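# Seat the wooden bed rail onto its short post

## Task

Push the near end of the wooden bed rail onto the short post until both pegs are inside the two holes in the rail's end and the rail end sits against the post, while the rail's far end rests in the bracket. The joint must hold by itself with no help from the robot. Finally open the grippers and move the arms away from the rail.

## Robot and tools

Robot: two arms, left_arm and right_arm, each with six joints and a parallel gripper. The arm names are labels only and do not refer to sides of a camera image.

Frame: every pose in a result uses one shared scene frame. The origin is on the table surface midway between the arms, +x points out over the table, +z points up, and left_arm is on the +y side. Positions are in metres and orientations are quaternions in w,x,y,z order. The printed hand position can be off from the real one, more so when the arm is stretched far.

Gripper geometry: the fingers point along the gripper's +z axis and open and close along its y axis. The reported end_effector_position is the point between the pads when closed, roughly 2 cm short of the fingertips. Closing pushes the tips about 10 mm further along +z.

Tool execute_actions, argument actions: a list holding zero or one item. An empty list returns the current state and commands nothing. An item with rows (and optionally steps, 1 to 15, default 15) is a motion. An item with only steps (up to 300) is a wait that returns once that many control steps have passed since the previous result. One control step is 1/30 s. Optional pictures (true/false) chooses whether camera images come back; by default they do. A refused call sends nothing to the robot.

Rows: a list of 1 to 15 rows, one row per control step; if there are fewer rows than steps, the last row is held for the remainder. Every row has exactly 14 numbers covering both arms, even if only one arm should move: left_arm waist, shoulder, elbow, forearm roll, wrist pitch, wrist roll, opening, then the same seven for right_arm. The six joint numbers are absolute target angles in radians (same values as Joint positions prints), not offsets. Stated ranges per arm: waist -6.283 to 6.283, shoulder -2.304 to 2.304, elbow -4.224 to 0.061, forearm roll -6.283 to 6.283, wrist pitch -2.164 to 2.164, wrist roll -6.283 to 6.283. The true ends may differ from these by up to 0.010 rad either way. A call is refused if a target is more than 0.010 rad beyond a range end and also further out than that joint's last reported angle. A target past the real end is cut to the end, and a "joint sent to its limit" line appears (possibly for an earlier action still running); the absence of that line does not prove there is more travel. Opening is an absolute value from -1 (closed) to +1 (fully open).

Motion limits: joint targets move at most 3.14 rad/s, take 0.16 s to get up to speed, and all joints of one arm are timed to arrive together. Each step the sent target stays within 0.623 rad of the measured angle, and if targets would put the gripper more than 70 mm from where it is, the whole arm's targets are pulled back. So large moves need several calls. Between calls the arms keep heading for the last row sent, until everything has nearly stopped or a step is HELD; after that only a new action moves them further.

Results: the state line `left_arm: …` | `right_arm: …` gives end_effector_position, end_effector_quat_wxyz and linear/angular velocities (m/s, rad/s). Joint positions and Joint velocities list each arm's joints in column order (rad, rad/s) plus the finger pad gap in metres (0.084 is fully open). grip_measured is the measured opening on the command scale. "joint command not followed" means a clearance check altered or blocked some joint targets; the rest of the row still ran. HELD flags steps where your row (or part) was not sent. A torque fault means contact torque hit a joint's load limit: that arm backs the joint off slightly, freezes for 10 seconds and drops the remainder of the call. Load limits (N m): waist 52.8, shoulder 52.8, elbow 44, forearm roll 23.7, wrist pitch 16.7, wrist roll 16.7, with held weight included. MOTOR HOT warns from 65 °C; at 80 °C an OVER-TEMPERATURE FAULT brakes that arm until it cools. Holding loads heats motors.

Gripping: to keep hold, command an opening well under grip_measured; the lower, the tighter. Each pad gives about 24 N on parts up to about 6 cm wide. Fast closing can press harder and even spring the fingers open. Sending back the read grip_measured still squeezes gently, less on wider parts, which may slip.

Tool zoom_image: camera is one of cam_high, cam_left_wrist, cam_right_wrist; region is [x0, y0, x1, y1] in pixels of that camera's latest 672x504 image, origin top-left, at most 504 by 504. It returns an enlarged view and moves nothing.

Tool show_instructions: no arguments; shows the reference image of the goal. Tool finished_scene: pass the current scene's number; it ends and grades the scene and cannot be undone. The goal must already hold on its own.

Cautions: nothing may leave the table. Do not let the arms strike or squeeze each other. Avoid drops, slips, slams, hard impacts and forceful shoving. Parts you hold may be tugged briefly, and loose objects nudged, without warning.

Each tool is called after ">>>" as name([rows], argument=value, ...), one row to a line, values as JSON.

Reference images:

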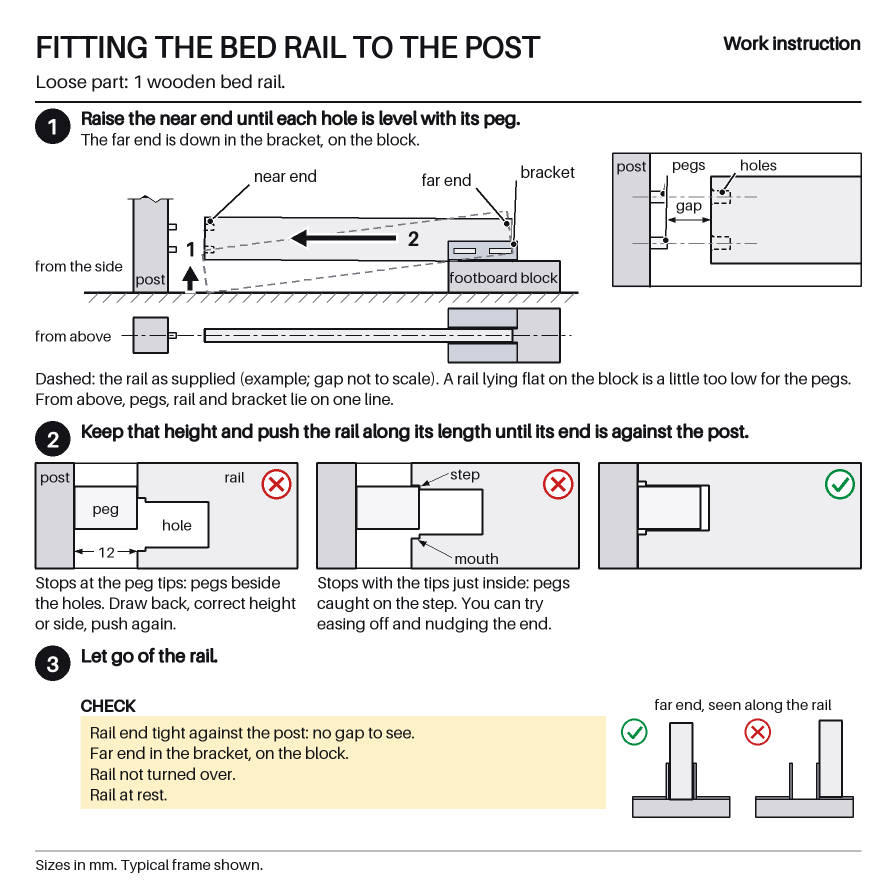

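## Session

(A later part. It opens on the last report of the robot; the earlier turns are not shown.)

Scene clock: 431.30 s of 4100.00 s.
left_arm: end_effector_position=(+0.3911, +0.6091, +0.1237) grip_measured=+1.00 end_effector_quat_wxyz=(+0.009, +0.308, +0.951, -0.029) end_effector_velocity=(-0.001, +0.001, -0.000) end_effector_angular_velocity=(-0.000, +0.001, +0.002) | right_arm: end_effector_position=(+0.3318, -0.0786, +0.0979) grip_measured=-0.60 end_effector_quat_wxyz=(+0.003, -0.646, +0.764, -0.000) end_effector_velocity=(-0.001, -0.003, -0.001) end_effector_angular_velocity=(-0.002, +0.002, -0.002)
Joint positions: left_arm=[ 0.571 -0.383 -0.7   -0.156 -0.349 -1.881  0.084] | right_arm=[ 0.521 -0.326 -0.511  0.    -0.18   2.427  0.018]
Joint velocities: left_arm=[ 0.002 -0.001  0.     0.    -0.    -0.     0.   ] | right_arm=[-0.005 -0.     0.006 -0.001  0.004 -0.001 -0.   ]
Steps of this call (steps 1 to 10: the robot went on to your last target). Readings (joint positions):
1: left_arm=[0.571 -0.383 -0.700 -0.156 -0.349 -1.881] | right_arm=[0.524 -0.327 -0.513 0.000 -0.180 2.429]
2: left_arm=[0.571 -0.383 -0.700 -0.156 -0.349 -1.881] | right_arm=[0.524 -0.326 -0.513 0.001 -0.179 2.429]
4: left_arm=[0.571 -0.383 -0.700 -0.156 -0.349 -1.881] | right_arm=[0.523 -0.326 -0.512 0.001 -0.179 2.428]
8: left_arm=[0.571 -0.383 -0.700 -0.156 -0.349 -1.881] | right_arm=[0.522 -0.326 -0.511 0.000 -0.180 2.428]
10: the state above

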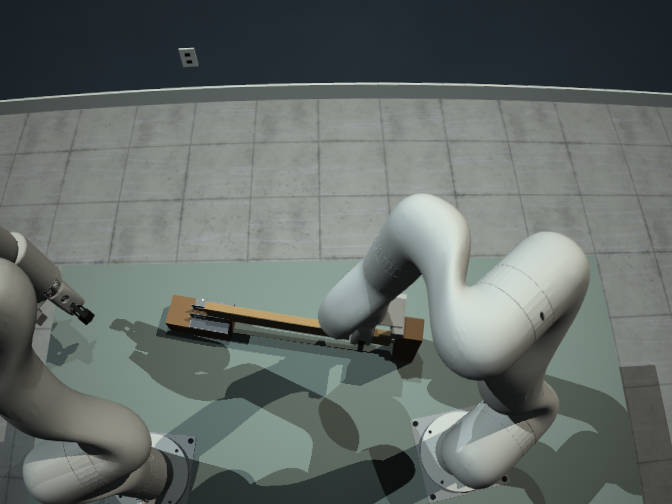

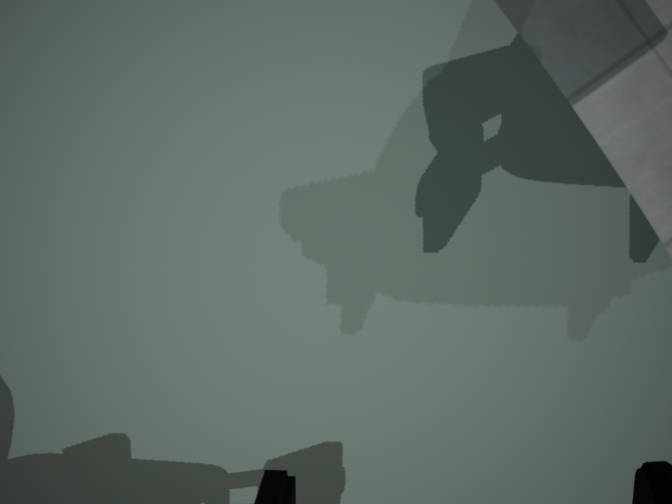

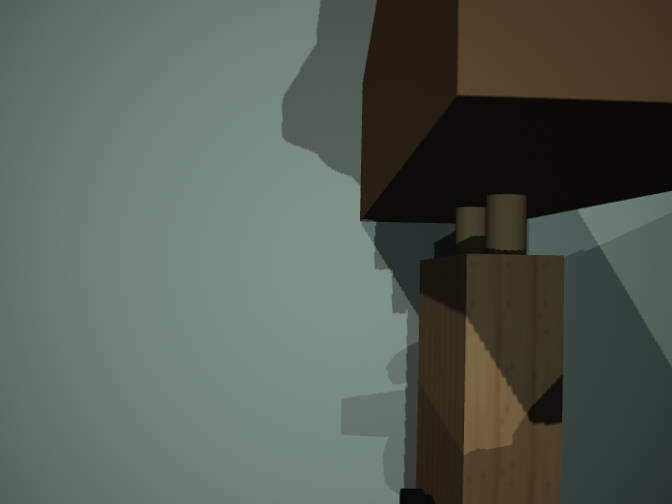

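>>> execute_actions([
  {"rows":[[0.571,-0.383,-0.7,-0.156,-0.349,-1.881,1,0.5335,-0.3348,-0.524,0,-0.1892,2.4399,-1],[0.571,-0.383,-0.7,-0.156,-0.349,-1.881,1,0.5335,-0.3348,-0.524,0,-0.1892,2.4399,-1],[0.571,-0.383,-0.7,-0.156,-0.349,-1.881,1,0.5335,-0.3348,-0.524,0,-0.1892,2.4399,-1],[0.571,-0.383,-0.7,-0.156,-0.349,-1.881,1,0.5335,-0.3348,-0.524,0,-0.1892,2.4399,-1],[0.571,-0.383,-0.7,-0.156,-0.349,-1.881,1,0.5335,-0.3348,-0.524,0,-0.1892,2.4399,-1],[0.571,-0.383,-0.7,-0.156,-0.349,-1.881,1,0.5335,-0.3348,-0.524,0,-0.1892,2.4399,-1],[0.571,-0.383,-0.7,-0.156,-0.349,-1.881,1,0.5335,-0.3231,-0.5234,0,-0.2003,2.4399,-1]]},
])

>>> execute_actions([
  {"rows":[[0.571,-0.383,-0.7,-0.156,-0.349,-1.881,1,0.5282,-0.3192,-0.5172,0,-0.1979,2.4346,-1],[0.571,-0.383,-0.7,-0.156,-0.349,-1.881,1,0.5282,-0.3192,-0.5172,0,-0.1979,2.4346,-1],[0.571,-0.383,-0.7,-0.156,-0.349,-1.881,1,0.5282,-0.3192,-0.5172,0,-0.1979,2.4346,-1],[0.571,-0.383,-0.7,-0.156,-0.349,-1.881,1,0.5229,-0.3154,-0.5109,0,-0.1955,2.4293,-1],[0.571,-0.383,-0.7,-0.156,-0.349,-1.881,1,0.5229,-0.3154,-0.5109,0,-0.1955,2.4293,-1],[0.571,-0.383,-0.7,-0.156,-0.349,-1.881,1,0.5229,-0.3154,-0.5109,0,-0.1955,2.4293,-1],[0.571,-0.383,-0.7,-0.156,-0.349,-1.881,1,0.5176,-0.3115,-0.5047,0,-0.1931,2.424,-1]]},
])

Scene clock: 470.13 s of 4100.00 s.
left_arm: end_effector_position=(+0.3911, +0.6091, +0.1237) grip_measured=+1.00 end_effector_quat_wxyz=(+0.009, +0.308, +0.951, -0.029) end_effector_velocity=(-0.000, -0.000, +0.000) end_effector_angular_velocity=(-0.000, +0.000, +0.001) | right_arm: end_effector_position=(+0.3312, -0.0736, +0.1013) grip_measured=-0.59 end_effector_quat_wxyz=(-0.001, -0.646, +0.764, -0.000) end_effector_velocity=(+0.003, +0.004, +0.004) end_effector_angular_velocity=(+0.008, -0.009, +0.001)
Joint positions: left_arm=[ 0.571 -0.383 -0.7   -0.156 -0.349 -1.881  0.084] | right_arm=[ 0.533 -0.324 -0.523 -0.    -0.201  2.44   0.018]
Joint velocities: left_arm=[ 0.     0.     0.    -0.001 -0.     0.    -0.   ] | right_arm=[ 0.002  0.008 -0.004  0.001  0.     0.001 -0.   ]
Steps of this call (steps 1 to 15: the robot went on to your last target; steps 16 to 90: nothing new was sent; then 35.33 s passed at rest; steps 91 to 105: all 15 steps of this action). Readings (joint positions):
91: left_arm=[0.571 -0.383 -0.700 -0.156 -0.349 -1.881] | right_arm=[0.521 -0.326 -0.510 -0.000 -0.178 2.428]
92: left_arm=[0.571 -0.383 -0.700 -0.156 -0.349 -1.881] | right_arm=[0.522 -0.327 -0.511 -0.000 -0.180 2.429]
94: left_arm=[0.571 -0.383 -0.700 -0.156 -0.349 -1.881] | right_arm=[0.526 -0.331 -0.515 -0.000 -0.188 2.434]
98: left_arm=[0.571 -0.383 -0.700 -0.156 -0.349 -1.881] | right_arm=[0.531 -0.333 -0.519 -0.000 -0.195 2.439]
105: the state above

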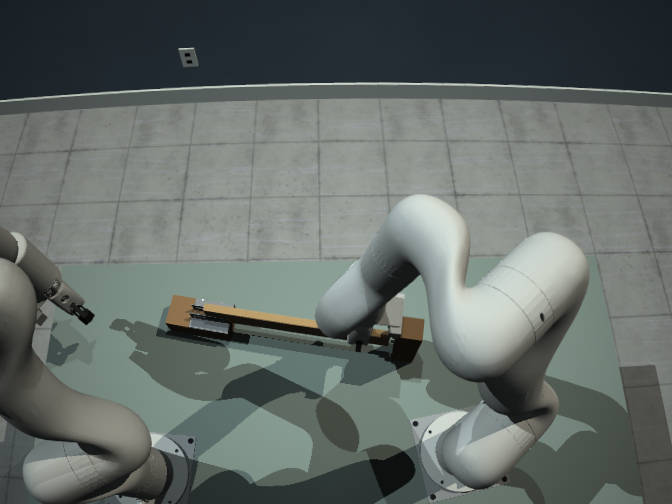

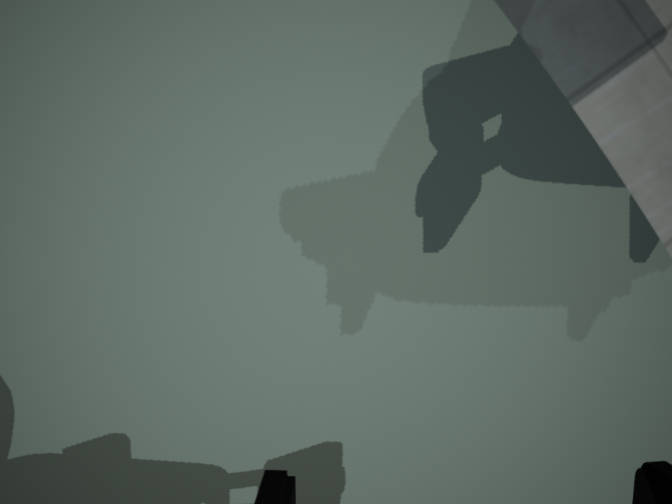

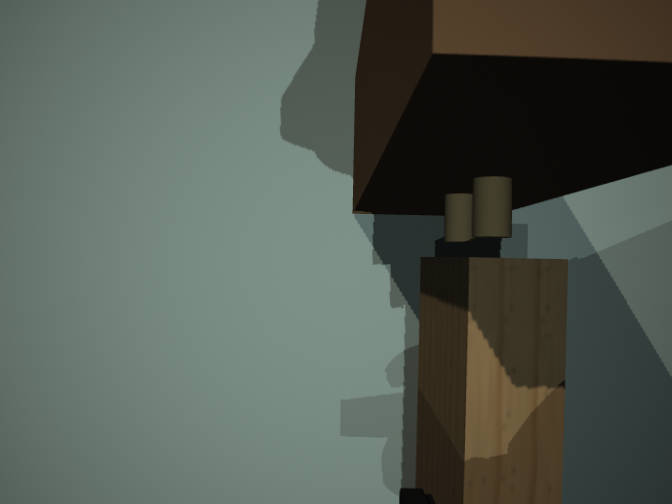

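Scene clock: 470.63 s of 4100.00 s.
left_arm: end_effector_position=(+0.3911, +0.6091, +0.1237) grip_measured=+1.00 end_effector_quat_wxyz=(+0.009, +0.308, +0.951, -0.029) end_effector_velocity=(+0.000, -0.000, +0.000) end_effector_angular_velocity=(+0.001, -0.001, -0.002) | right_arm: end_effector_position=(+0.3318, -0.0794, +0.1021) grip_measured=-0.59 end_effector_quat_wxyz=(+0.004, -0.646, +0.764, -0.000) end_effector_velocity=(-0.002, -0.007, +0.000) end_effector_angular_velocity=(-0.008, +0.009, -0.002)
Joint positions: left_arm=[ 0.571 -0.383 -0.7   -0.156 -0.349 -1.881  0.084] | right_arm=[ 0.52  -0.311 -0.508  0.001 -0.189  2.425  0.018]
Joint velocities: left_arm=[-0.001  0.001 -0.     0.001 -0.     0.     0.   ] | right_arm=[-0.011  0.006  0.008 -0.002 -0.01  -0.006 -0.   ]
Steps of this call (steps 1 to 15: all 15 steps of this action). Readings (joint positions):
1: left_arm=[0.571 -0.383 -0.700 -0.156 -0.349 -1.881] | right_arm=[0.533 -0.324 -0.523 -0.000 -0.201 2.440]
2: left_arm=[0.571 -0.383 -0.700 -0.156 -0.349 -1.881] | right_arm=[0.533 -0.323 -0.522 -0.000 -0.200 2.439]
4: left_arm=[0.571 -0.383 -0.700 -0.156 -0.349 -1.881] | right_arm=[0.531 -0.321 -0.520 -0.000 -0.199 2.437]
8: left_arm=[0.571 -0.383 -0.700 -0.156 -0.349 -1.881] | right_arm=[0.524 -0.316 -0.513 0.000 -0.196 2.431]
15: the state above

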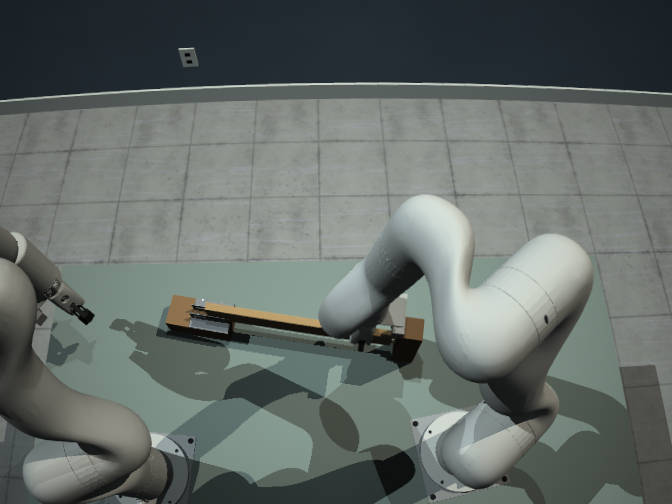

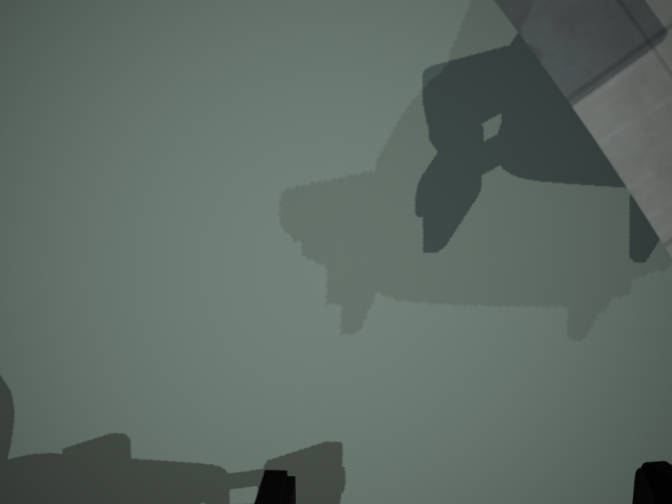

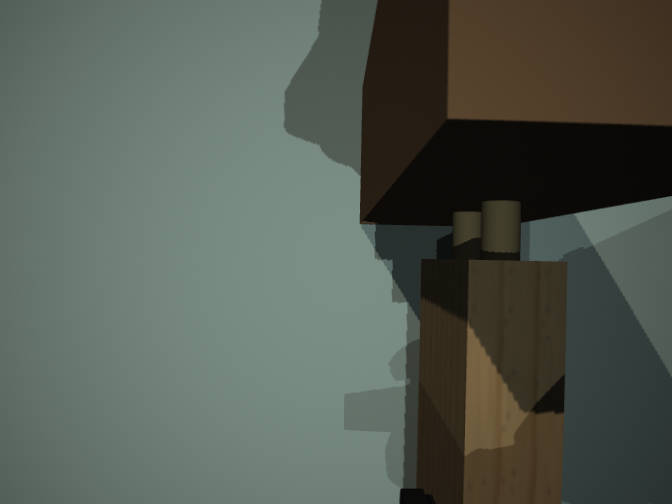

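>>> zoom_image(camera="cam_high", region=[160,285,440,375])

Region (160, 285, 440, 375) of cam_high's 672x504 image, scaled by 1.800, with more detail than that image has; it fills the top 162 rows of this view, and the rest is white.

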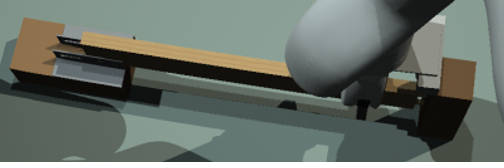

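>>> execute_actions([
  {"rows":[[0.571,-0.383,-0.7,-0.156,-0.349,-1.881,1,0.5385,-0.3335,-0.5305,0,-0.197,2.445,-1],[0.571,-0.383,-0.7,-0.156,-0.349,-1.881,1,0.5385,-0.3335,-0.5305,0,-0.197,2.445,-1],[0.571,-0.383,-0.7,-0.156,-0.349,-1.881,1,0.5385,-0.3335,-0.5305,0,-0.197,2.445,-1],[0.571,-0.383,-0.7,-0.156,-0.349,-1.881,1,0.5385,-0.3335,-0.5305,0,-0.197,2.445,-1],[0.571,-0.383,-0.7,-0.156,-0.349,-1.881,1,0.5385,-0.3335,-0.5305,0,-0.197,2.445,-1],[0.571,-0.383,-0.7,-0.156,-0.349,-1.881,1,0.5385,-0.4,-0.538,0,-0.138,2.445,-1],[0.571,-0.383,-0.7,-0.156,-0.349,-1.881,1,0.5385,-0.4,-0.538,0,-0.138,2.445,-1],[0.571,-0.383,-0.7,-0.156,-0.349,-1.881,1,0.5385,-0.4,-0.538,0,-0.138,2.445,-1],[0.571,-0.383,-0.7,-0.156,-0.349,-1.881,1,0.5385,-0.4764,-0.546,0,-0.0696,2.445,-1]]},
], pictures=false)

>>> execute_actions([
  {"steps":10},
], pictures=false)

>>> execute_actions([
  {"rows":[[0.571,-0.383,-0.7,-0.156,-0.349,-1.881,1,0.5385,-0.4764,-0.546,0,-0.0696,2.445,1]],"steps":12},
], pictures=false)

>>> execute_actions([
  {"rows":[[0.571,-0.383,-0.7,-0.156,-0.349,-1.881,1,0.5385,-0.1694,-0.5348,0,-0.3654,2.445,1]]},
], pictures=false)

>>> execute_actions([
  {"rows":[[0.571,-0.383,-0.7,-0.156,-0.349,-1.881,1,0.4601,-0.1032,-0.4567,0,-0.3535,2.3667,1]]},
], pictures=false)

>>> execute_actions([
  {"steps":10},
])

Scene clock: 523.90 s of 4100.00 s.
left_arm: end_effector_position=(+0.3911, +0.6091, +0.1237) grip_measured=+1.00 end_effector_quat_wxyz=(+0.009, +0.308, +0.951, -0.029) end_effector_velocity=(+0.000, -0.000, +0.000) end_effector_angular_velocity=(+0.000, -0.001, -0.002) | right_arm: end_effector_position=(+0.3318, -0.0709, +0.0556) grip_measured=-0.60 end_effector_quat_wxyz=(-0.002, -0.645, +0.764, -0.000) end_effector_velocity=(-0.000, +0.001, -0.062) end_effector_angular_velocity=(+0.007, -0.008, +0.000)
Joint positions: left_arm=[ 0.571 -0.383 -0.7   -0.156 -0.349 -1.881  0.084] | right_arm=[ 0.538 -0.464 -0.543 -0.    -0.083  2.445  0.018]
Joint velocities: left_arm=[-0.001  0.001 -0.     0.    -0.     0.    -0.   ] | right_arm=[ 0.002 -0.185 -0.024  0.     0.171  0.001  0.   ]
Steps of this call (steps 1 to 15: the robot went on to your last target; steps 16 to 90: nothing new was sent; then 49.77 s passed at rest; steps 91 to 105: all 15 steps of this action). Readings (joint positions):
91: left_arm=[0.571 -0.383 -0.700 -0.156 -0.349 -1.881] | right_arm=[0.518 -0.312 -0.506 -0.000 -0.190 2.424]
92: left_arm=[0.571 -0.383 -0.700 -0.156 -0.349 -1.881] | right_arm=[0.520 -0.314 -0.509 -0.000 -0.192 2.427]
94: left_arm=[0.571 -0.383 -0.700 -0.156 -0.349 -1.881] | right_arm=[0.527 -0.324 -0.515 -0.000 -0.200 2.435]
98: left_arm=[0.571 -0.383 -0.700 -0.156 -0.349 -1.881] | right_arm=[0.536 -0.348 -0.528 -0.000 -0.185 2.443]
105: the state above

Scene clock: 524.23 s of 4100.00 s.
left_arm: end_effector_position=(+0.3911, +0.6091, +0.1237) grip_measured=+1.00 end_effector_quat_wxyz=(+0.009, +0.308, +0.951, -0.029) end_effector_velocity=(+0.000, -0.001, -0.000) end_effector_angular_velocity=(-0.000, +0.001, -0.003) | right_arm: end_effector_position=(+0.3323, -0.0703, +0.0521) grip_measured=-0.60 end_effector_quat_wxyz=(-0.001, -0.645, +0.764, -0.000) end_effector_velocity=(-0.000, +0.000, -0.001) end_effector_angular_velocity=(+0.000, -0.000, +0.000)
Joint positions: left_arm=[ 0.571 -0.383 -0.7   -0.156 -0.349 -1.881  0.084] | right_arm=[ 0.538 -0.475 -0.546 -0.    -0.073  2.445  0.018]
Joint velocities: left_arm=[-0.002 -0.001 -0.     0.    -0.     0.     0.   ] | right_arm=[ 0.001 -0.004 -0.001 -0.     0.003  0.     0.   ]
Steps of this call (steps 1 to 10: the robot went on to your last target). Readings (joint positions):
1: left_arm=[0.571 -0.383 -0.700 -0.156 -0.349 -1.881] | right_arm=[0.538 -0.468 -0.544 -0.000 -0.079 2.445]
2: left_arm=[0.571 -0.383 -0.700 -0.156 -0.349 -1.881] | right_arm=[0.538 -0.471 -0.544 -0.000 -0.076 2.445]
4: left_arm=[0.571 -0.383 -0.700 -0.156 -0.349 -1.881] | right_arm=[0.538 -0.474 -0.545 -0.000 -0.073 2.445]
8: left_arm=[0.571 -0.383 -0.700 -0.156 -0.349 -1.881] | right_arm=[0.538 -0.475 -0.546 -0.000 -0.073 2.445]
10: the state above

Scene clock: 524.63 s of 4100.00 s.
left_arm: end_effector_position=(+0.3911, +0.6091, +0.1237) grip_measured=+1.00 end_effector_quat_wxyz=(+0.009, +0.308, +0.951, -0.029) end_effector_velocity=(-0.000, -0.000, -0.001) end_effector_angular_velocity=(-0.000, +0.001, -0.001) | right_arm: end_effector_position=(+0.3327, -0.0699, +0.0515) grip_measured=+0.99 end_effector_quat_wxyz=(+0.000, -0.646, +0.764, -0.000) end_effector_velocity=(-0.000, -0.001, +0.001) end_effector_angular_velocity=(-0.002, +0.002, -0.002)
Joint positions: left_arm=[ 0.571 -0.383 -0.7   -0.156 -0.349 -1.881  0.084] | right_arm=[ 0.539 -0.477 -0.546 -0.    -0.069  2.445  0.084]
Joint velocities: left_arm=[-0.    -0.002 -0.     0.001  0.001 -0.    -0.   ] | right_arm=[-0.     0.002  0.     0.    -0.004  0.002  0.005]
Steps of this call (steps 1 to 12: all 12 steps of this action). Readings (joint positions):
1: left_arm=[0.571 -0.383 -0.700 -0.156 -0.349 -1.881] | right_arm=[0.538 -0.475 -0.546 -0.000 -0.073 2.445]
2: left_arm=[0.571 -0.383 -0.700 -0.156 -0.349 -1.881] | right_arm=[0.539 -0.476 -0.546 -0.000 -0.070 2.444]
4: left_arm=[0.571 -0.383 -0.700 -0.156 -0.349 -1.881] | right_arm=[0.539 -0.477 -0.546 -0.000 -0.068 2.444]
8: left_arm=[0.571 -0.383 -0.700 -0.156 -0.349 -1.881] | right_arm=[0.539 -0.477 -0.546 -0.000 -0.068 2.445]
12: the state above

Scene clock: 525.13 s of 4100.00 s.
left_arm: end_effector_position=(+0.3911, +0.6091, +0.1237) grip_measured=+1.00 end_effector_quat_wxyz=(+0.009, +0.308, +0.951, -0.029) end_effector_velocity=(+0.000, -0.000, +0.000) end_effector_angular_velocity=(+0.000, -0.000, -0.001) | right_arm: end_effector_position=(+0.3326, -0.0700, +0.1577) grip_measured=+1.00 end_effector_quat_wxyz=(-0.000, -0.645, +0.764, -0.000) end_effector_velocity=(-0.009, -0.008, +0.016) end_effector_angular_velocity=(-0.016, +0.019, -0.000)
Joint positions: left_arm=[ 0.571 -0.383 -0.7   -0.156 -0.349 -1.881  0.084] | right_arm=[ 0.539 -0.175 -0.535 -0.    -0.361  2.445  0.084]
Joint velocities: left_arm=[-0.     0.001  0.     0.    -0.    -0.    -0.   ] | right_arm=[-0.     0.053  0.01  -0.    -0.067  0.    -0.   ]
Steps of this call (steps 1 to 15: all 15 steps of this action). Readings (joint positions):
1: left_arm=[0.571 -0.383 -0.700 -0.156 -0.349 -1.881] | right_arm=[0.539 -0.476 -0.546 -0.000 -0.069 2.445]
2: left_arm=[0.571 -0.383 -0.700 -0.156 -0.349 -1.881] | right_arm=[0.539 -0.473 -0.546 -0.000 -0.073 2.445]
4: left_arm=[0.571 -0.383 -0.700 -0.156 -0.349 -1.881] | right_arm=[0.539 -0.428 -0.542 -0.000 -0.120 2.445]
8: left_arm=[0.571 -0.383 -0.700 -0.156 -0.349 -1.881] | right_arm=[0.539 -0.273 -0.540 0.000 -0.264 2.445]
15: the state above

Scene clock: 525.63 s of 4100.00 s.
left_arm: end_effector_position=(+0.3911, +0.6091, +0.1237) grip_measured=+1.00 end_effector_quat_wxyz=(+0.009, +0.308, +0.951, -0.029) end_effector_velocity=(+0.000, -0.000, +0.000) end_effector_angular_velocity=(-0.000, +0.000, -0.000) | right_arm: end_effector_position=(+0.3260, -0.1093, +0.1597) grip_measured=+1.00 end_effector_quat_wxyz=(+0.000, -0.646, +0.764, -0.000) end_effector_velocity=(-0.000, -0.002, +0.000) end_effector_angular_velocity=(+0.001, -0.001, +0.002)
Joint positions: left_arm=[ 0.571 -0.383 -0.7   -0.156 -0.349 -1.881  0.084] | right_arm=[ 0.461 -0.104 -0.457  0.    -0.353  2.367  0.084]
Joint velocities: left_arm=[-0.001 -0.    -0.001 -0.    -0.001  0.    -0.   ] | right_arm=[-0.004  0.005  0.005  0.     0.002 -0.006  0.   ]
Steps of this call (steps 1 to 15: all 15 steps of this action). Readings (joint positions):
1: left_arm=[0.571 -0.383 -0.700 -0.156 -0.349 -1.881] | right_arm=[0.538 -0.173 -0.534 -0.000 -0.362 2.445]
2: left_arm=[0.571 -0.383 -0.700 -0.156 -0.349 -1.881] | right_arm=[0.534 -0.169 -0.530 0.000 -0.362 2.439]
4: left_arm=[0.571 -0.383 -0.700 -0.156 -0.349 -1.881] | right_arm=[0.503 -0.141 -0.500 0.000 -0.358 2.409]
8: left_arm=[0.571 -0.383 -0.700 -0.156 -0.349 -1.881] | right_arm=[0.467 -0.110 -0.463 -0.000 -0.355 2.374]
15: the state above

Scene clock: 525.97 s of 4100.00 s.
left_arm: end_effector_position=(+0.3911, +0.6091, +0.1237) grip_measured=+1.00 end_effector_quat_wxyz=(+0.009, +0.308, +0.951, -0.029) end_effector_velocity=(+0.000, +0.000, +0.001) end_effector_angular_velocity=(+0.001, -0.001, +0.001) | right_arm: end_effector_position=(+0.3259, -0.1095, +0.1597) grip_measured=+1.00 end_effector_quat_wxyz=(+0.000, -0.645, +0.764, -0.000) end_effector_velocity=(-0.001, -0.001, -0.000) end_effector_angular_velocity=(-0.001, +0.001, +0.000)
Joint positions: left_arm=[ 0.571 -0.383 -0.7   -0.156 -0.349 -1.881  0.084] | right_arm=[ 0.46  -0.103 -0.457  0.    -0.353  2.367  0.084]
Joint velocities: left_arm=[ 0.001  0.001 -0.    -0.    -0.    -0.    -0.   ] | right_arm=[-0.    -0.     0.001  0.    -0.    -0.001  0.   ]
Steps of this call (steps 1 to 10: the robot went on to your last target). Readings (joint positions):
1: left_arm=[0.571 -0.383 -0.700 -0.156 -0.349 -1.881] | right_arm=[0.461 -0.104 -0.457 0.000 -0.353 2.367]
2: left_arm=[0.571 -0.383 -0.700 -0.156 -0.349 -1.881] | right_arm=[0.460 -0.104 -0.457 0.000 -0.353 2.367]
4: left_arm=[0.571 -0.383 -0.700 -0.156 -0.349 -1.881] | right_arm=[0.460 -0.103 -0.457 0.000 -0.353 2.367]
8: left_arm=[0.571 -0.383 -0.700 -0.156 -0.349 -1.881] | right_arm=[0.460 -0.103 -0.457 0.000 -0.353 2.367]
10: the state above

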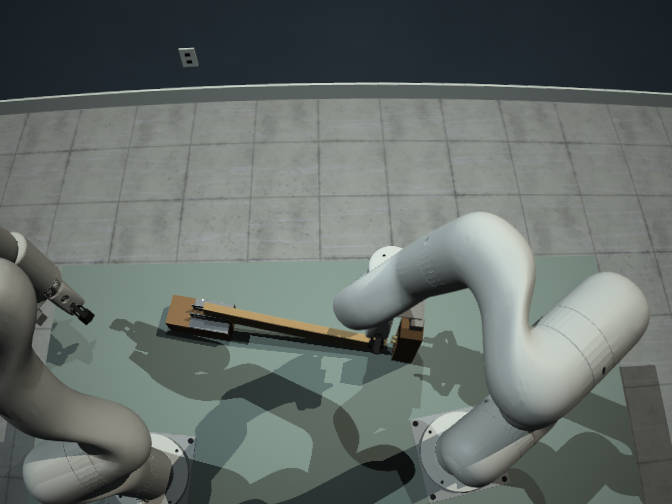

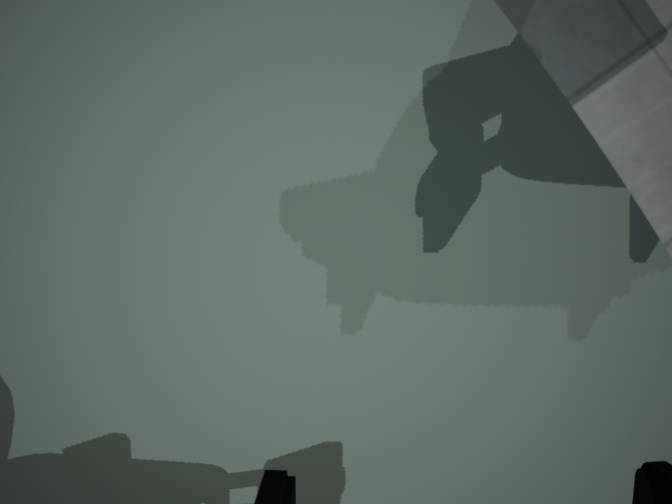

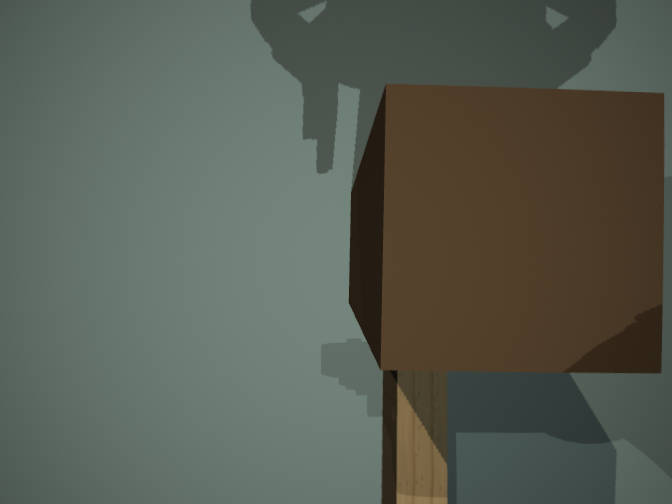

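>>> execute_actions([
  {"rows":[[0.571,-0.1,-0.6,0,-0.5,-1.881,1,0.46,0.067,-0.555,0,-0.622,2.3667,1]]},
], pictures=false)

>>> execute_actions([
  {"rows":[[-0.82,-0.107,-0.59,0,-0.483,-2.05,1,-0.4,-0.1,-0.6,0,-0.5,2.3667,1]]},
], pictures=false)

>>> execute_actions([
  {"steps":75},
])

Scene clock: 558.33 s of 4100.00 s.
left_arm: end_effector_position=(+0.3505, +0.6021, +0.2045) grip_measured=+1.00 end_effector_quat_wxyz=(-0.000, +0.376, +0.926, -0.001) end_effector_velocity=(-0.007, -0.002, +0.007) end_effector_angular_velocity=(+0.007, +0.006, -0.018) | right_arm: end_effector_position=(+0.3383, -0.1006, +0.2485) grip_measured=+1.00 end_effector_quat_wxyz=(-0.000, -0.645, +0.764, +0.000) end_effector_velocity=(-0.002, -0.002, +0.008) end_effector_angular_velocity=(-0.007, +0.009, +0.000)
Joint positions: left_arm=[ 0.571 -0.104 -0.601 -0.002 -0.498 -1.881  0.084] | right_arm=[ 0.46   0.065 -0.553 -0.    -0.619  2.367  0.084]
Joint velocities: left_arm=[-0.001  0.03   0.014  0.019 -0.018 -0.    -0.   ] | right_arm=[ 0.     0.016 -0.008 -0.    -0.035 -0.    -0.   ]
Steps of this call (steps 1 to 15: the robot went on to your last target; steps 16 to 90: nothing new was sent; then 28.87 s passed at rest; steps 91 to 105: all 15 steps of this action). Readings (joint positions):
91: left_arm=[0.571 -0.383 -0.700 -0.156 -0.349 -1.881] | right_arm=[0.460 -0.103 -0.457 -0.000 -0.354 2.367]
92: left_arm=[0.571 -0.379 -0.698 -0.153 -0.352 -1.881] | right_arm=[0.460 -0.101 -0.458 -0.000 -0.359 2.367]
94: left_arm=[0.571 -0.330 -0.679 -0.125 -0.379 -1.881] | right_arm=[0.460 -0.070 -0.474 -0.000 -0.411 2.367]
98: left_arm=[0.571 -0.169 -0.626 -0.039 -0.462 -1.881] | right_arm=[0.460 0.028 -0.534 0.000 -0.557 2.367]
105: the state above

Scene clock: 558.83 s of 4100.00 s.
left_arm: end_effector_position=(+0.3920, +0.4462, +0.2019) grip_measured=+1.00 end_effector_quat_wxyz=(-0.000, +0.529, +0.848, -0.000) end_effector_velocity=(+0.017, -0.378, -0.004) end_effector_angular_velocity=(-0.000, -0.000, -0.870) | right_arm: end_effector_position=(+0.4165, -0.2372, +0.2247) grip_measured=+1.00 end_effector_quat_wxyz=(-0.000, -0.460, +0.888, +0.000) end_effector_velocity=(+0.100, -0.360, -0.045) end_effector_angular_velocity=(+0.001, -0.003, -1.026)
Joint positions: left_arm=[ 0.136 -0.105 -0.595 -0.001 -0.49  -1.973  0.084] | right_arm=[ 0.013 -0.03  -0.58  -0.    -0.551  2.367  0.084]
Joint velocities: left_arm=[-1.012 -0.004  0.009 -0.     0.013 -0.142 -0.   ] | right_arm=[-1.027 -0.174 -0.05   0.     0.127 -0.    -0.   ]
Steps of this call (steps 1 to 15: all 15 steps of this action). Readings (joint positions):
1: left_arm=[0.571 -0.103 -0.600 -0.001 -0.499 -1.881] | right_arm=[0.460 0.065 -0.554 -0.000 -0.620 2.367]
2: left_arm=[0.567 -0.103 -0.600 -0.001 -0.499 -1.882] | right_arm=[0.456 0.064 -0.554 0.000 -0.619 2.367]
4: left_arm=[0.518 -0.103 -0.599 -0.001 -0.497 -1.896] | right_arm=[0.406 0.050 -0.558 0.000 -0.608 2.367]
8: left_arm=[0.372 -0.104 -0.597 -0.001 -0.494 -1.932] | right_arm=[0.255 0.013 -0.568 -0.000 -0.582 2.367]
15: the state above

Scene clock: 561.33 s of 4100.00 s.
left_arm: end_effector_position=(+0.2493, +0.1342, +0.1997) grip_measured=+1.00 end_effector_quat_wxyz=(+0.000, +0.840, +0.542, -0.000) end_effector_velocity=(-0.000, +0.000, -0.001) end_effector_angular_velocity=(+0.001, +0.001, -0.000) | right_arm: end_effector_position=(+0.4250, -0.3887, +0.2056) grip_measured=+1.00 end_effector_quat_wxyz=(-0.000, -0.268, +0.963, -0.000) end_effector_velocity=(+0.000, -0.000, -0.000) end_effector_angular_velocity=(-0.000, -0.001, -0.002)
Joint positions: left_arm=[-0.82  -0.107 -0.59   0.    -0.483 -2.05   0.084] | right_arm=[-0.4   -0.1   -0.6    0.    -0.5    2.367  0.084]
Joint velocities: left_arm=[ 0.    -0.001  0.     0.     0.001  0.     0.   ] | right_arm=[-0.    -0.     0.     0.     0.001  0.002 -0.   ]
Steps of this call (steps 1 to 60: the robot went on to your last target; steps 61 to 75: nothing new was sent). Readings (joint positions):
1: left_arm=[0.103 -0.105 -0.595 -0.001 -0.490 -1.978] | right_arm=[-0.021 -0.036 -0.582 -0.000 -0.547 2.367]
2: left_arm=[0.069 -0.106 -0.594 -0.000 -0.489 -1.982] | right_arm=[-0.055 -0.042 -0.584 -0.000 -0.543 2.367]
4: left_arm=[0.001 -0.106 -0.594 -0.000 -0.489 -1.990] | right_arm=[-0.123 -0.053 -0.587 -0.000 -0.534 2.367]
8: left_arm=[-0.134 -0.106 -0.593 -0.000 -0.487 -2.003] | right_arm=[-0.258 -0.076 -0.593 -0.000 -0.517 2.367]
75: the state above
All arms were judged still, so your last target was given up. Only a new action makes them travel on or press farther. Fingers that are still opening or closing keep moving.

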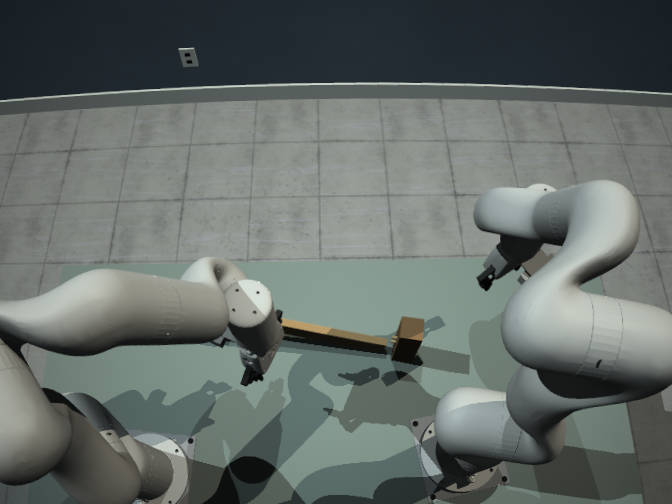

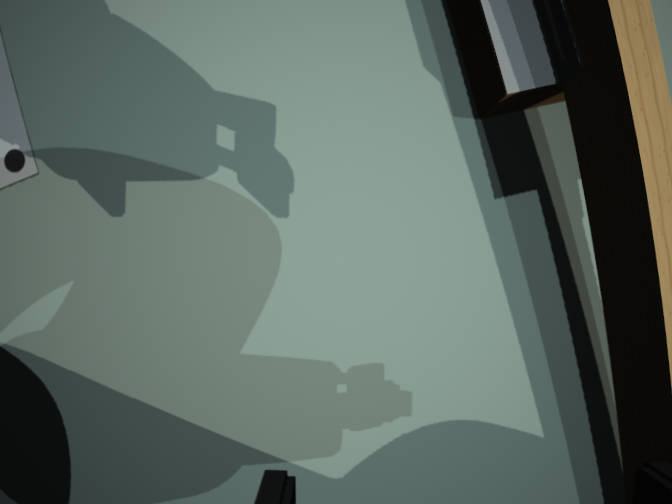

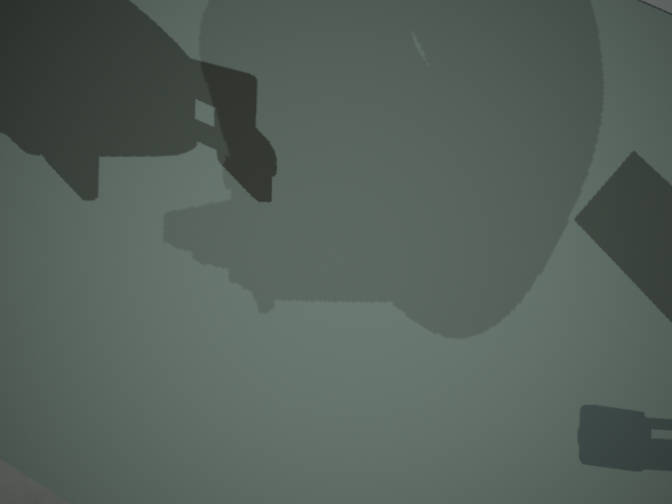

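>>> zoom_image(camera="cam_high", region=[340,300,450,380])

Region (340, 300, 450, 380) of cam_high's 672x504 image, scaled by 4.582, with more detail than that image has; it fills the top 367 rows of this view, and the rest is white.

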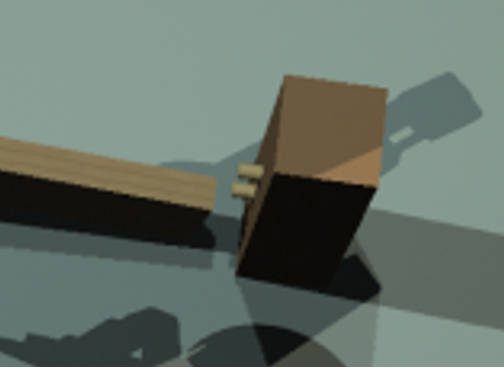

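>>> execute_actions([
  {"rows":[[0.3,-0.1,-0.6,0,-0.5,-2.05,1,0.5473,-0.082,-0.5623,0,-0.48,2.4538,1]]},
], pictures=false)

>>> execute_actions([
  {"steps":60},
], pictures=false)

>>> execute_actions([
  {"rows":[[0.3,-0.1,-0.6,0,-0.5,-2.05,1,0.5473,-0.4813,-0.5558,0,-0.0745,2.4538,1]]},
], pictures=false)

>>> execute_actions([
  {"steps":20},
], pictures=false)

>>> execute_actions([
  {"rows":[[0.3,-0.1,-0.6,0,-0.5,-2.05,1,0.5473,-0.4813,-0.5558,0,-0.0745,2.4538,0],[0.3,-0.1,-0.6,0,-0.5,-2.05,1,0.5473,-0.4813,-0.5558,0,-0.0745,2.4538,-0.4],[0.3,-0.1,-0.6,0,-0.5,-2.05,1,0.5473,-0.4813,-0.5558,0,-0.0745,2.4538,-0.8]]},
])

Scene clock: 601.73 s of 4100.00 s.
left_arm: end_effector_position=(+0.3525, +0.2579, +0.2030) grip_measured=+1.00 end_effector_quat_wxyz=(+0.000, +0.703, +0.711, +0.000) end_effector_velocity=(+0.172, +0.336, +0.005) end_effector_angular_velocity=(-0.001, -0.000, +1.011) | right_arm: end_effector_position=(+0.4203, -0.2273, +0.2024) grip_measured=+1.00 end_effector_quat_wxyz=(+0.000, -0.450, +0.893, -0.000) end_effector_velocity=(-0.088, +0.366, -0.005) end_effector_angular_velocity=(+0.000, -0.000, +0.945)
Joint positions: left_arm=[-0.385 -0.103 -0.596  0.    -0.492 -2.05   0.084] | right_arm=[ 0.038 -0.09  -0.579  0.    -0.489  2.415  0.084]
Joint velocities: left_arm=[ 1.009  0.006 -0.008 -0.001 -0.014 -0.     0.   ] | right_arm=[ 1.024  0.016  0.033 -0.     0.018  0.078 -0.   ]
Steps of this call (steps 1 to 90: nothing new was sent; then 36.90 s passed at rest; steps 91 to 105: all 15 steps of this action). Readings (joint positions):
91: left_arm=[-0.820 -0.107 -0.590 -0.000 -0.483 -2.050] | right_arm=[-0.400 -0.100 -0.600 -0.000 -0.500 2.367]
92: left_arm=[-0.816 -0.107 -0.590 -0.000 -0.483 -2.050] | right_arm=[-0.396 -0.100 -0.600 -0.000 -0.500 2.367]
94: left_arm=[-0.767 -0.106 -0.591 -0.000 -0.484 -2.050] | right_arm=[-0.347 -0.098 -0.597 -0.000 -0.498 2.375]
98: left_arm=[-0.620 -0.105 -0.593 0.000 -0.488 -2.050] | right_arm=[-0.200 -0.095 -0.589 0.000 -0.494 2.393]
105: the state above

Scene clock: 603.73 s of 4100.00 s.
left_arm: end_effector_position=(+0.3851, +0.5071, +0.2056) grip_measured=+1.00 end_effector_quat_wxyz=(+0.000, +0.424, +0.906, -0.000) end_effector_velocity=(+0.000, +0.000, +0.000) end_effector_angular_velocity=(+0.001, -0.000, -0.001) | right_arm: end_effector_position=(+0.3334, -0.0652, +0.1997) grip_measured=+1.00 end_effector_quat_wxyz=(+0.000, -0.645, +0.764, -0.000) end_effector_velocity=(+0.000, +0.000, +0.001) end_effector_angular_velocity=(+0.001, -0.001, -0.001)
Joint positions: left_arm=[ 0.3   -0.1   -0.6    0.    -0.5   -2.05   0.084] | right_arm=[ 0.547 -0.082 -0.562  0.    -0.48   2.454  0.084]
Joint velocities: left_arm=[-0.     0.    -0.     0.001  0.     0.    -0.   ] | right_arm=[ 0.     0.002  0.     0.     0.     0.001 -0.   ]
Steps of this call (steps 1 to 45: the robot went on to your last target; steps 46 to 60: nothing new was sent). Readings (joint positions):
1: left_arm=[-0.351 -0.103 -0.596 0.000 -0.493 -2.050] | right_arm=[0.072 -0.090 -0.578 0.000 -0.488 2.417]
2: left_arm=[-0.317 -0.103 -0.596 0.000 -0.493 -2.050] | right_arm=[0.106 -0.089 -0.577 0.000 -0.488 2.420]
4: left_arm=[-0.250 -0.103 -0.597 0.000 -0.494 -2.050] | right_arm=[0.175 -0.088 -0.575 0.000 -0.487 2.425]
8: left_arm=[-0.115 -0.102 -0.597 0.000 -0.495 -2.050] | right_arm=[0.312 -0.086 -0.570 0.000 -0.484 2.436]
60: the state above
All arms were judged still, so your last target was given up. Only a new action makes them travel on or press farther. Fingers that are still opening or closing keep moving.

Scene clock: 604.23 s of 4100.00 s.
left_arm: end_effector_position=(+0.3851, +0.5071, +0.2056) grip_measured=+1.00 end_effector_quat_wxyz=(+0.000, +0.424, +0.906, -0.000) end_effector_velocity=(-0.000, +0.000, +0.000) end_effector_angular_velocity=(-0.000, +0.001, +0.001) | right_arm: end_effector_position=(+0.3333, -0.0652, +0.0577) grip_measured=+1.00 end_effector_quat_wxyz=(-0.002, -0.645, +0.764, -0.000) end_effector_velocity=(-0.007, -0.006, -0.090) end_effector_angular_velocity=(+0.016, -0.018, -0.000)
Joint positions: left_arm=[ 0.3   -0.1   -0.6   -0.    -0.5   -2.05   0.084] | right_arm=[ 0.547 -0.464 -0.555 -0.    -0.094  2.454  0.084]
Joint velocities: left_arm=[ 0.001  0.001  0.    -0.    -0.001 -0.     0.   ] | right_arm=[ 0.    -0.25  -0.002  0.     0.273  0.     0.   ]
Steps of this call (steps 1 to 15: all 15 steps of this action). Readings (joint positions):
1: left_arm=[0.300 -0.100 -0.600 -0.000 -0.500 -2.050] | right_arm=[0.547 -0.082 -0.562 -0.000 -0.480 2.454]
2: left_arm=[0.300 -0.100 -0.600 -0.000 -0.500 -2.050] | right_arm=[0.547 -0.086 -0.563 0.000 -0.475 2.454]
4: left_arm=[0.300 -0.100 -0.600 0.000 -0.500 -2.050] | right_arm=[0.547 -0.133 -0.564 0.000 -0.424 2.454]
8: left_arm=[0.300 -0.100 -0.600 0.000 -0.500 -2.050] | right_arm=[0.547 -0.280 -0.559 -0.000 -0.280 2.454]
15: the state above

Scene clock: 604.90 s of 4100.00 s.
left_arm: end_effector_position=(+0.3851, +0.5071, +0.2056) grip_measured=+1.00 end_effector_quat_wxyz=(+0.000, +0.424, +0.906, -0.000) end_effector_velocity=(-0.000, +0.000, +0.000) end_effector_angular_velocity=(+0.000, +0.000, +0.001) | right_arm: end_effector_position=(+0.3334, -0.0652, +0.0516) grip_measured=+1.00 end_effector_quat_wxyz=(+0.000, -0.645, +0.764, -0.000) end_effector_velocity=(-0.000, -0.000, -0.000) end_effector_angular_velocity=(-0.001, +0.001, -0.002)
Joint positions: left_arm=[ 0.3   -0.1   -0.6    0.    -0.5   -2.05   0.084] | right_arm=[ 0.547 -0.481 -0.556  0.    -0.075  2.454  0.084]
Joint velocities: left_arm=[ 0.001  0.    -0.     0.    -0.     0.     0.   ] | right_arm=[-0.    -0.001  0.     0.    -0.001  0.002 -0.   ]
Steps of this call (steps 1 to 20: the robot went on to your last target). Readings (joint positions):
1: left_arm=[0.300 -0.100 -0.600 0.000 -0.500 -2.050] | right_arm=[0.547 -0.470 -0.555 -0.000 -0.087 2.454]
2: left_arm=[0.300 -0.100 -0.600 -0.000 -0.500 -2.050] | right_arm=[0.547 -0.474 -0.555 -0.000 -0.083 2.454]
4: left_arm=[0.300 -0.100 -0.600 0.000 -0.500 -2.050] | right_arm=[0.547 -0.477 -0.556 -0.000 -0.078 2.454]
8: left_arm=[0.300 -0.100 -0.600 0.000 -0.500 -2.050] | right_arm=[0.547 -0.480 -0.556 0.000 -0.075 2.454]
20: the state above

Scene clock: 605.40 s of 4100.00 s.
left_arm: end_effector_position=(+0.3851, +0.5071, +0.2056) grip_measured=+1.00 end_effector_quat_wxyz=(+0.000, +0.424, +0.906, -0.000) end_effector_velocity=(+0.000, -0.000, +0.000) end_effector_angular_velocity=(-0.000, -0.000, +0.001) | right_arm: end_effector_position=(+0.3334, -0.0652, +0.0516) grip_measured=-0.60 end_effector_quat_wxyz=(+0.000, -0.645, +0.764, +0.000) end_effector_velocity=(-0.001, -0.001, -0.001) end_effector_angular_velocity=(-0.002, +0.002, +0.003)
Joint positions: left_arm=[ 0.3   -0.1   -0.6    0.    -0.5   -2.05   0.084] | right_arm=[ 0.547 -0.481 -0.556  0.    -0.074  2.454  0.018]
Joint velocities: left_arm=[-0.     0.    -0.    -0.001 -0.    -0.    -0.   ] | right_arm=[ 0.    -0.001  0.001 -0.001 -0.    -0.002  0.   ]
Steps of this call (steps 1 to 15: all 15 steps of this action). Readings (joint positions):
1: left_arm=[0.300 -0.100 -0.600 -0.000 -0.500 -2.050] | right_arm=[0.547 -0.481 -0.556 -0.000 -0.075 2.454]
2: left_arm=[0.300 -0.100 -0.600 -0.000 -0.500 -2.050] | right_arm=[0.547 -0.481 -0.556 0.000 -0.075 2.454]
4: left_arm=[0.300 -0.100 -0.600 0.000 -0.500 -2.050] | right_arm=[0.547 -0.481 -0.556 -0.000 -0.075 2.454]
8: left_arm=[0.300 -0.100 -0.600 0.000 -0.500 -2.050] | right_arm=[0.547 -0.481 -0.556 -0.000 -0.075 2.454]
15: the state above

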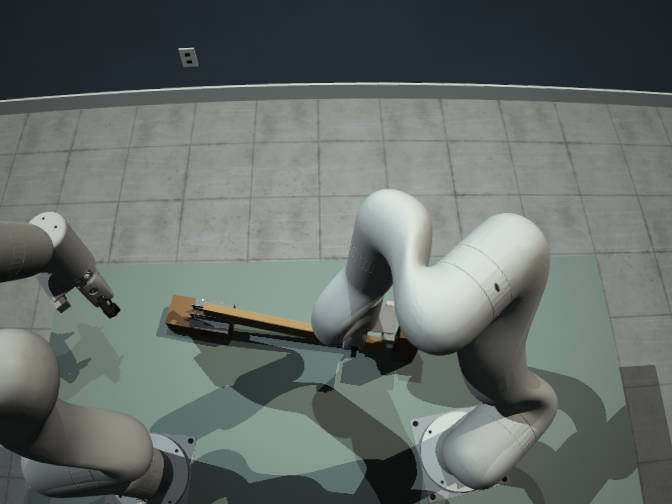

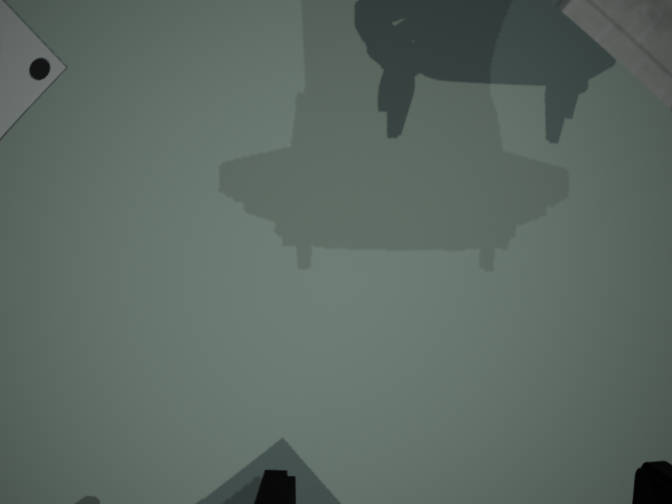

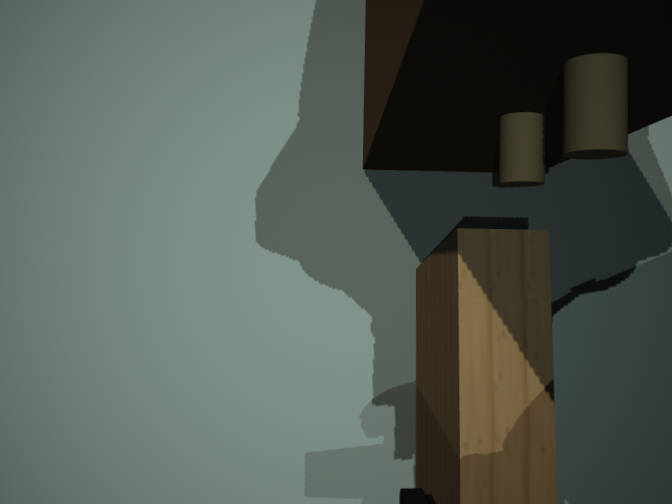

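>>> execute_actions([
  {"rows":[[0.3,-0.1,-0.6,0,-0.5,-2.05,1,0.5465,-0.44,-0.552,0,-0.112,2.453,-0.85],[0.3,-0.1,-0.6,0,-0.5,-2.05,1,0.5465,-0.44,-0.552,0,-0.112,2.453,-0.85],[0.3,-0.1,-0.6,0,-0.5,-2.05,1,0.545,-0.39,-0.548,0,-0.158,2.4515,-0.85],[0.3,-0.1,-0.6,0,-0.5,-2.05,1,0.545,-0.39,-0.548,0,-0.158,2.4515,-0.85],[0.3,-0.1,-0.6,0,-0.5,-2.05,1,0.5431,-0.3477,-0.5441,0,-0.1964,2.4496,-0.85]]},
], pictures=false)

>>> execute_actions([
  {"rows":[[0.3,-0.1,-0.6,0,-0.5,-2.05,1,0.5431,-0.3477,-0.5441,0,-0.1964,2.4496,-1]]},
])

Scene clock: 633.93 s of 4100.00 s.
left_arm: end_effector_position=(+0.3851, +0.5071, +0.2056) grip_measured=+1.00 end_effector_quat_wxyz=(+0.000, +0.424, +0.906, -0.000) end_effector_velocity=(+0.000, -0.000, +0.000) end_effector_angular_velocity=(-0.000, -0.001, +0.000) | right_arm: end_effector_position=(+0.3353, -0.0655, +0.0969) grip_measured=-0.60 end_effector_quat_wxyz=(-0.000, -0.645, +0.764, -0.000) end_effector_velocity=(-0.002, -0.002, +0.006) end_effector_angular_velocity=(-0.005, +0.006, -0.001)
Joint positions: left_arm=[ 0.3   -0.1   -0.6   -0.    -0.5   -2.05   0.084] | right_arm=[ 0.543 -0.35  -0.544 -0.    -0.195  2.45   0.018]
Joint velocities: left_arm=[-0.  0.  0. -0.  0. -0.  0.] | right_arm=[-0.001  0.018  0.004  0.    -0.022 -0.     0.   ]
Steps of this call (steps 1 to 15: the robot went on to your last target; steps 16 to 90: nothing new was sent; then 25.03 s passed at rest; steps 91 to 105: all 15 steps of this action). Readings (joint positions):
91: left_arm=[0.300 -0.100 -0.600 -0.000 -0.500 -2.050] | right_arm=[0.547 -0.481 -0.556 0.000 -0.075 2.454]
92: left_arm=[0.300 -0.100 -0.600 -0.000 -0.500 -2.050] | right_arm=[0.547 -0.478 -0.555 0.000 -0.078 2.454]
94: left_arm=[0.300 -0.100 -0.600 0.000 -0.500 -2.050] | right_arm=[0.547 -0.457 -0.553 0.000 -0.098 2.453]
98: left_arm=[0.300 -0.100 -0.600 0.000 -0.500 -2.050] | right_arm=[0.545 -0.385 -0.548 -0.000 -0.162 2.451]
105: the state above

Scene clock: 634.43 s of 4100.00 s.
left_arm: end_effector_position=(+0.3851, +0.5071, +0.2056) grip_measured=+1.00 end_effector_quat_wxyz=(+0.000, +0.424, +0.906, -0.000) end_effector_velocity=(-0.000, -0.000, -0.000) end_effector_angular_velocity=(+0.001, +0.001, -0.002) | right_arm: end_effector_position=(+0.3353, -0.0655, +0.0976) grip_measured=-0.60 end_effector_quat_wxyz=(-0.000, -0.645, +0.764, -0.000) end_effector_velocity=(+0.000, +0.000, +0.000) end_effector_angular_velocity=(+0.001, -0.001, -0.000)
Joint positions: left_arm=[ 0.3   -0.1   -0.6   -0.    -0.5   -2.05   0.084] | right_arm=[ 0.543 -0.348 -0.544 -0.    -0.196  2.45   0.018]
Joint velocities: left_arm=[-0.    -0.     0.001  0.002 -0.    -0.     0.   ] | right_arm=[-0.     0.001 -0.    -0.     0.001  0.    -0.   ]
Steps of this call (steps 1 to 15: all 15 steps of this action). Readings (joint positions):
1: left_arm=[0.300 -0.100 -0.600 0.000 -0.500 -2.050] | right_arm=[0.543 -0.349 -0.544 0.000 -0.195 2.450]
2: left_arm=[0.300 -0.100 -0.600 -0.000 -0.500 -2.050] | right_arm=[0.543 -0.349 -0.544 0.000 -0.196 2.450]
4: left_arm=[0.300 -0.100 -0.600 -0.000 -0.500 -2.050] | right_arm=[0.543 -0.348 -0.544 0.000 -0.196 2.450]
8: left_arm=[0.300 -0.100 -0.600 -0.000 -0.500 -2.050] | right_arm=[0.543 -0.348 -0.544 -0.000 -0.196 2.450]
15: the state above

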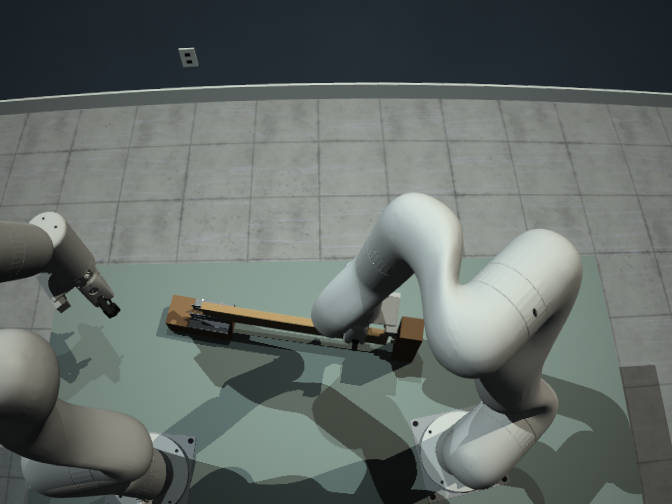

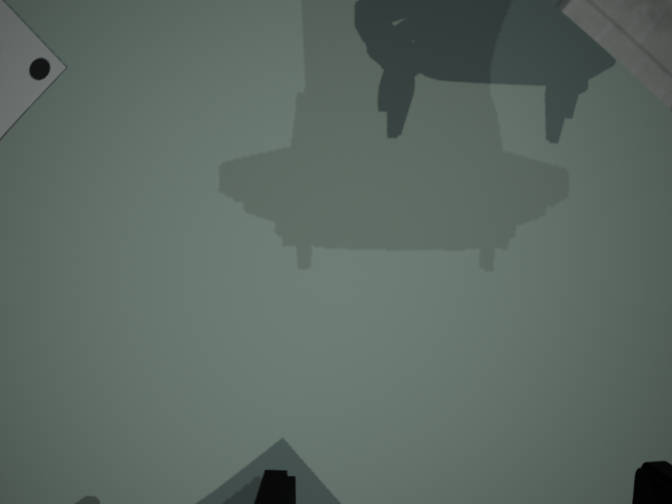

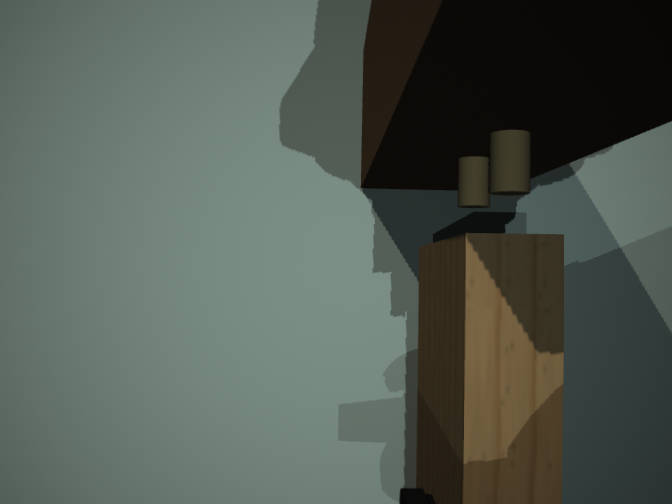

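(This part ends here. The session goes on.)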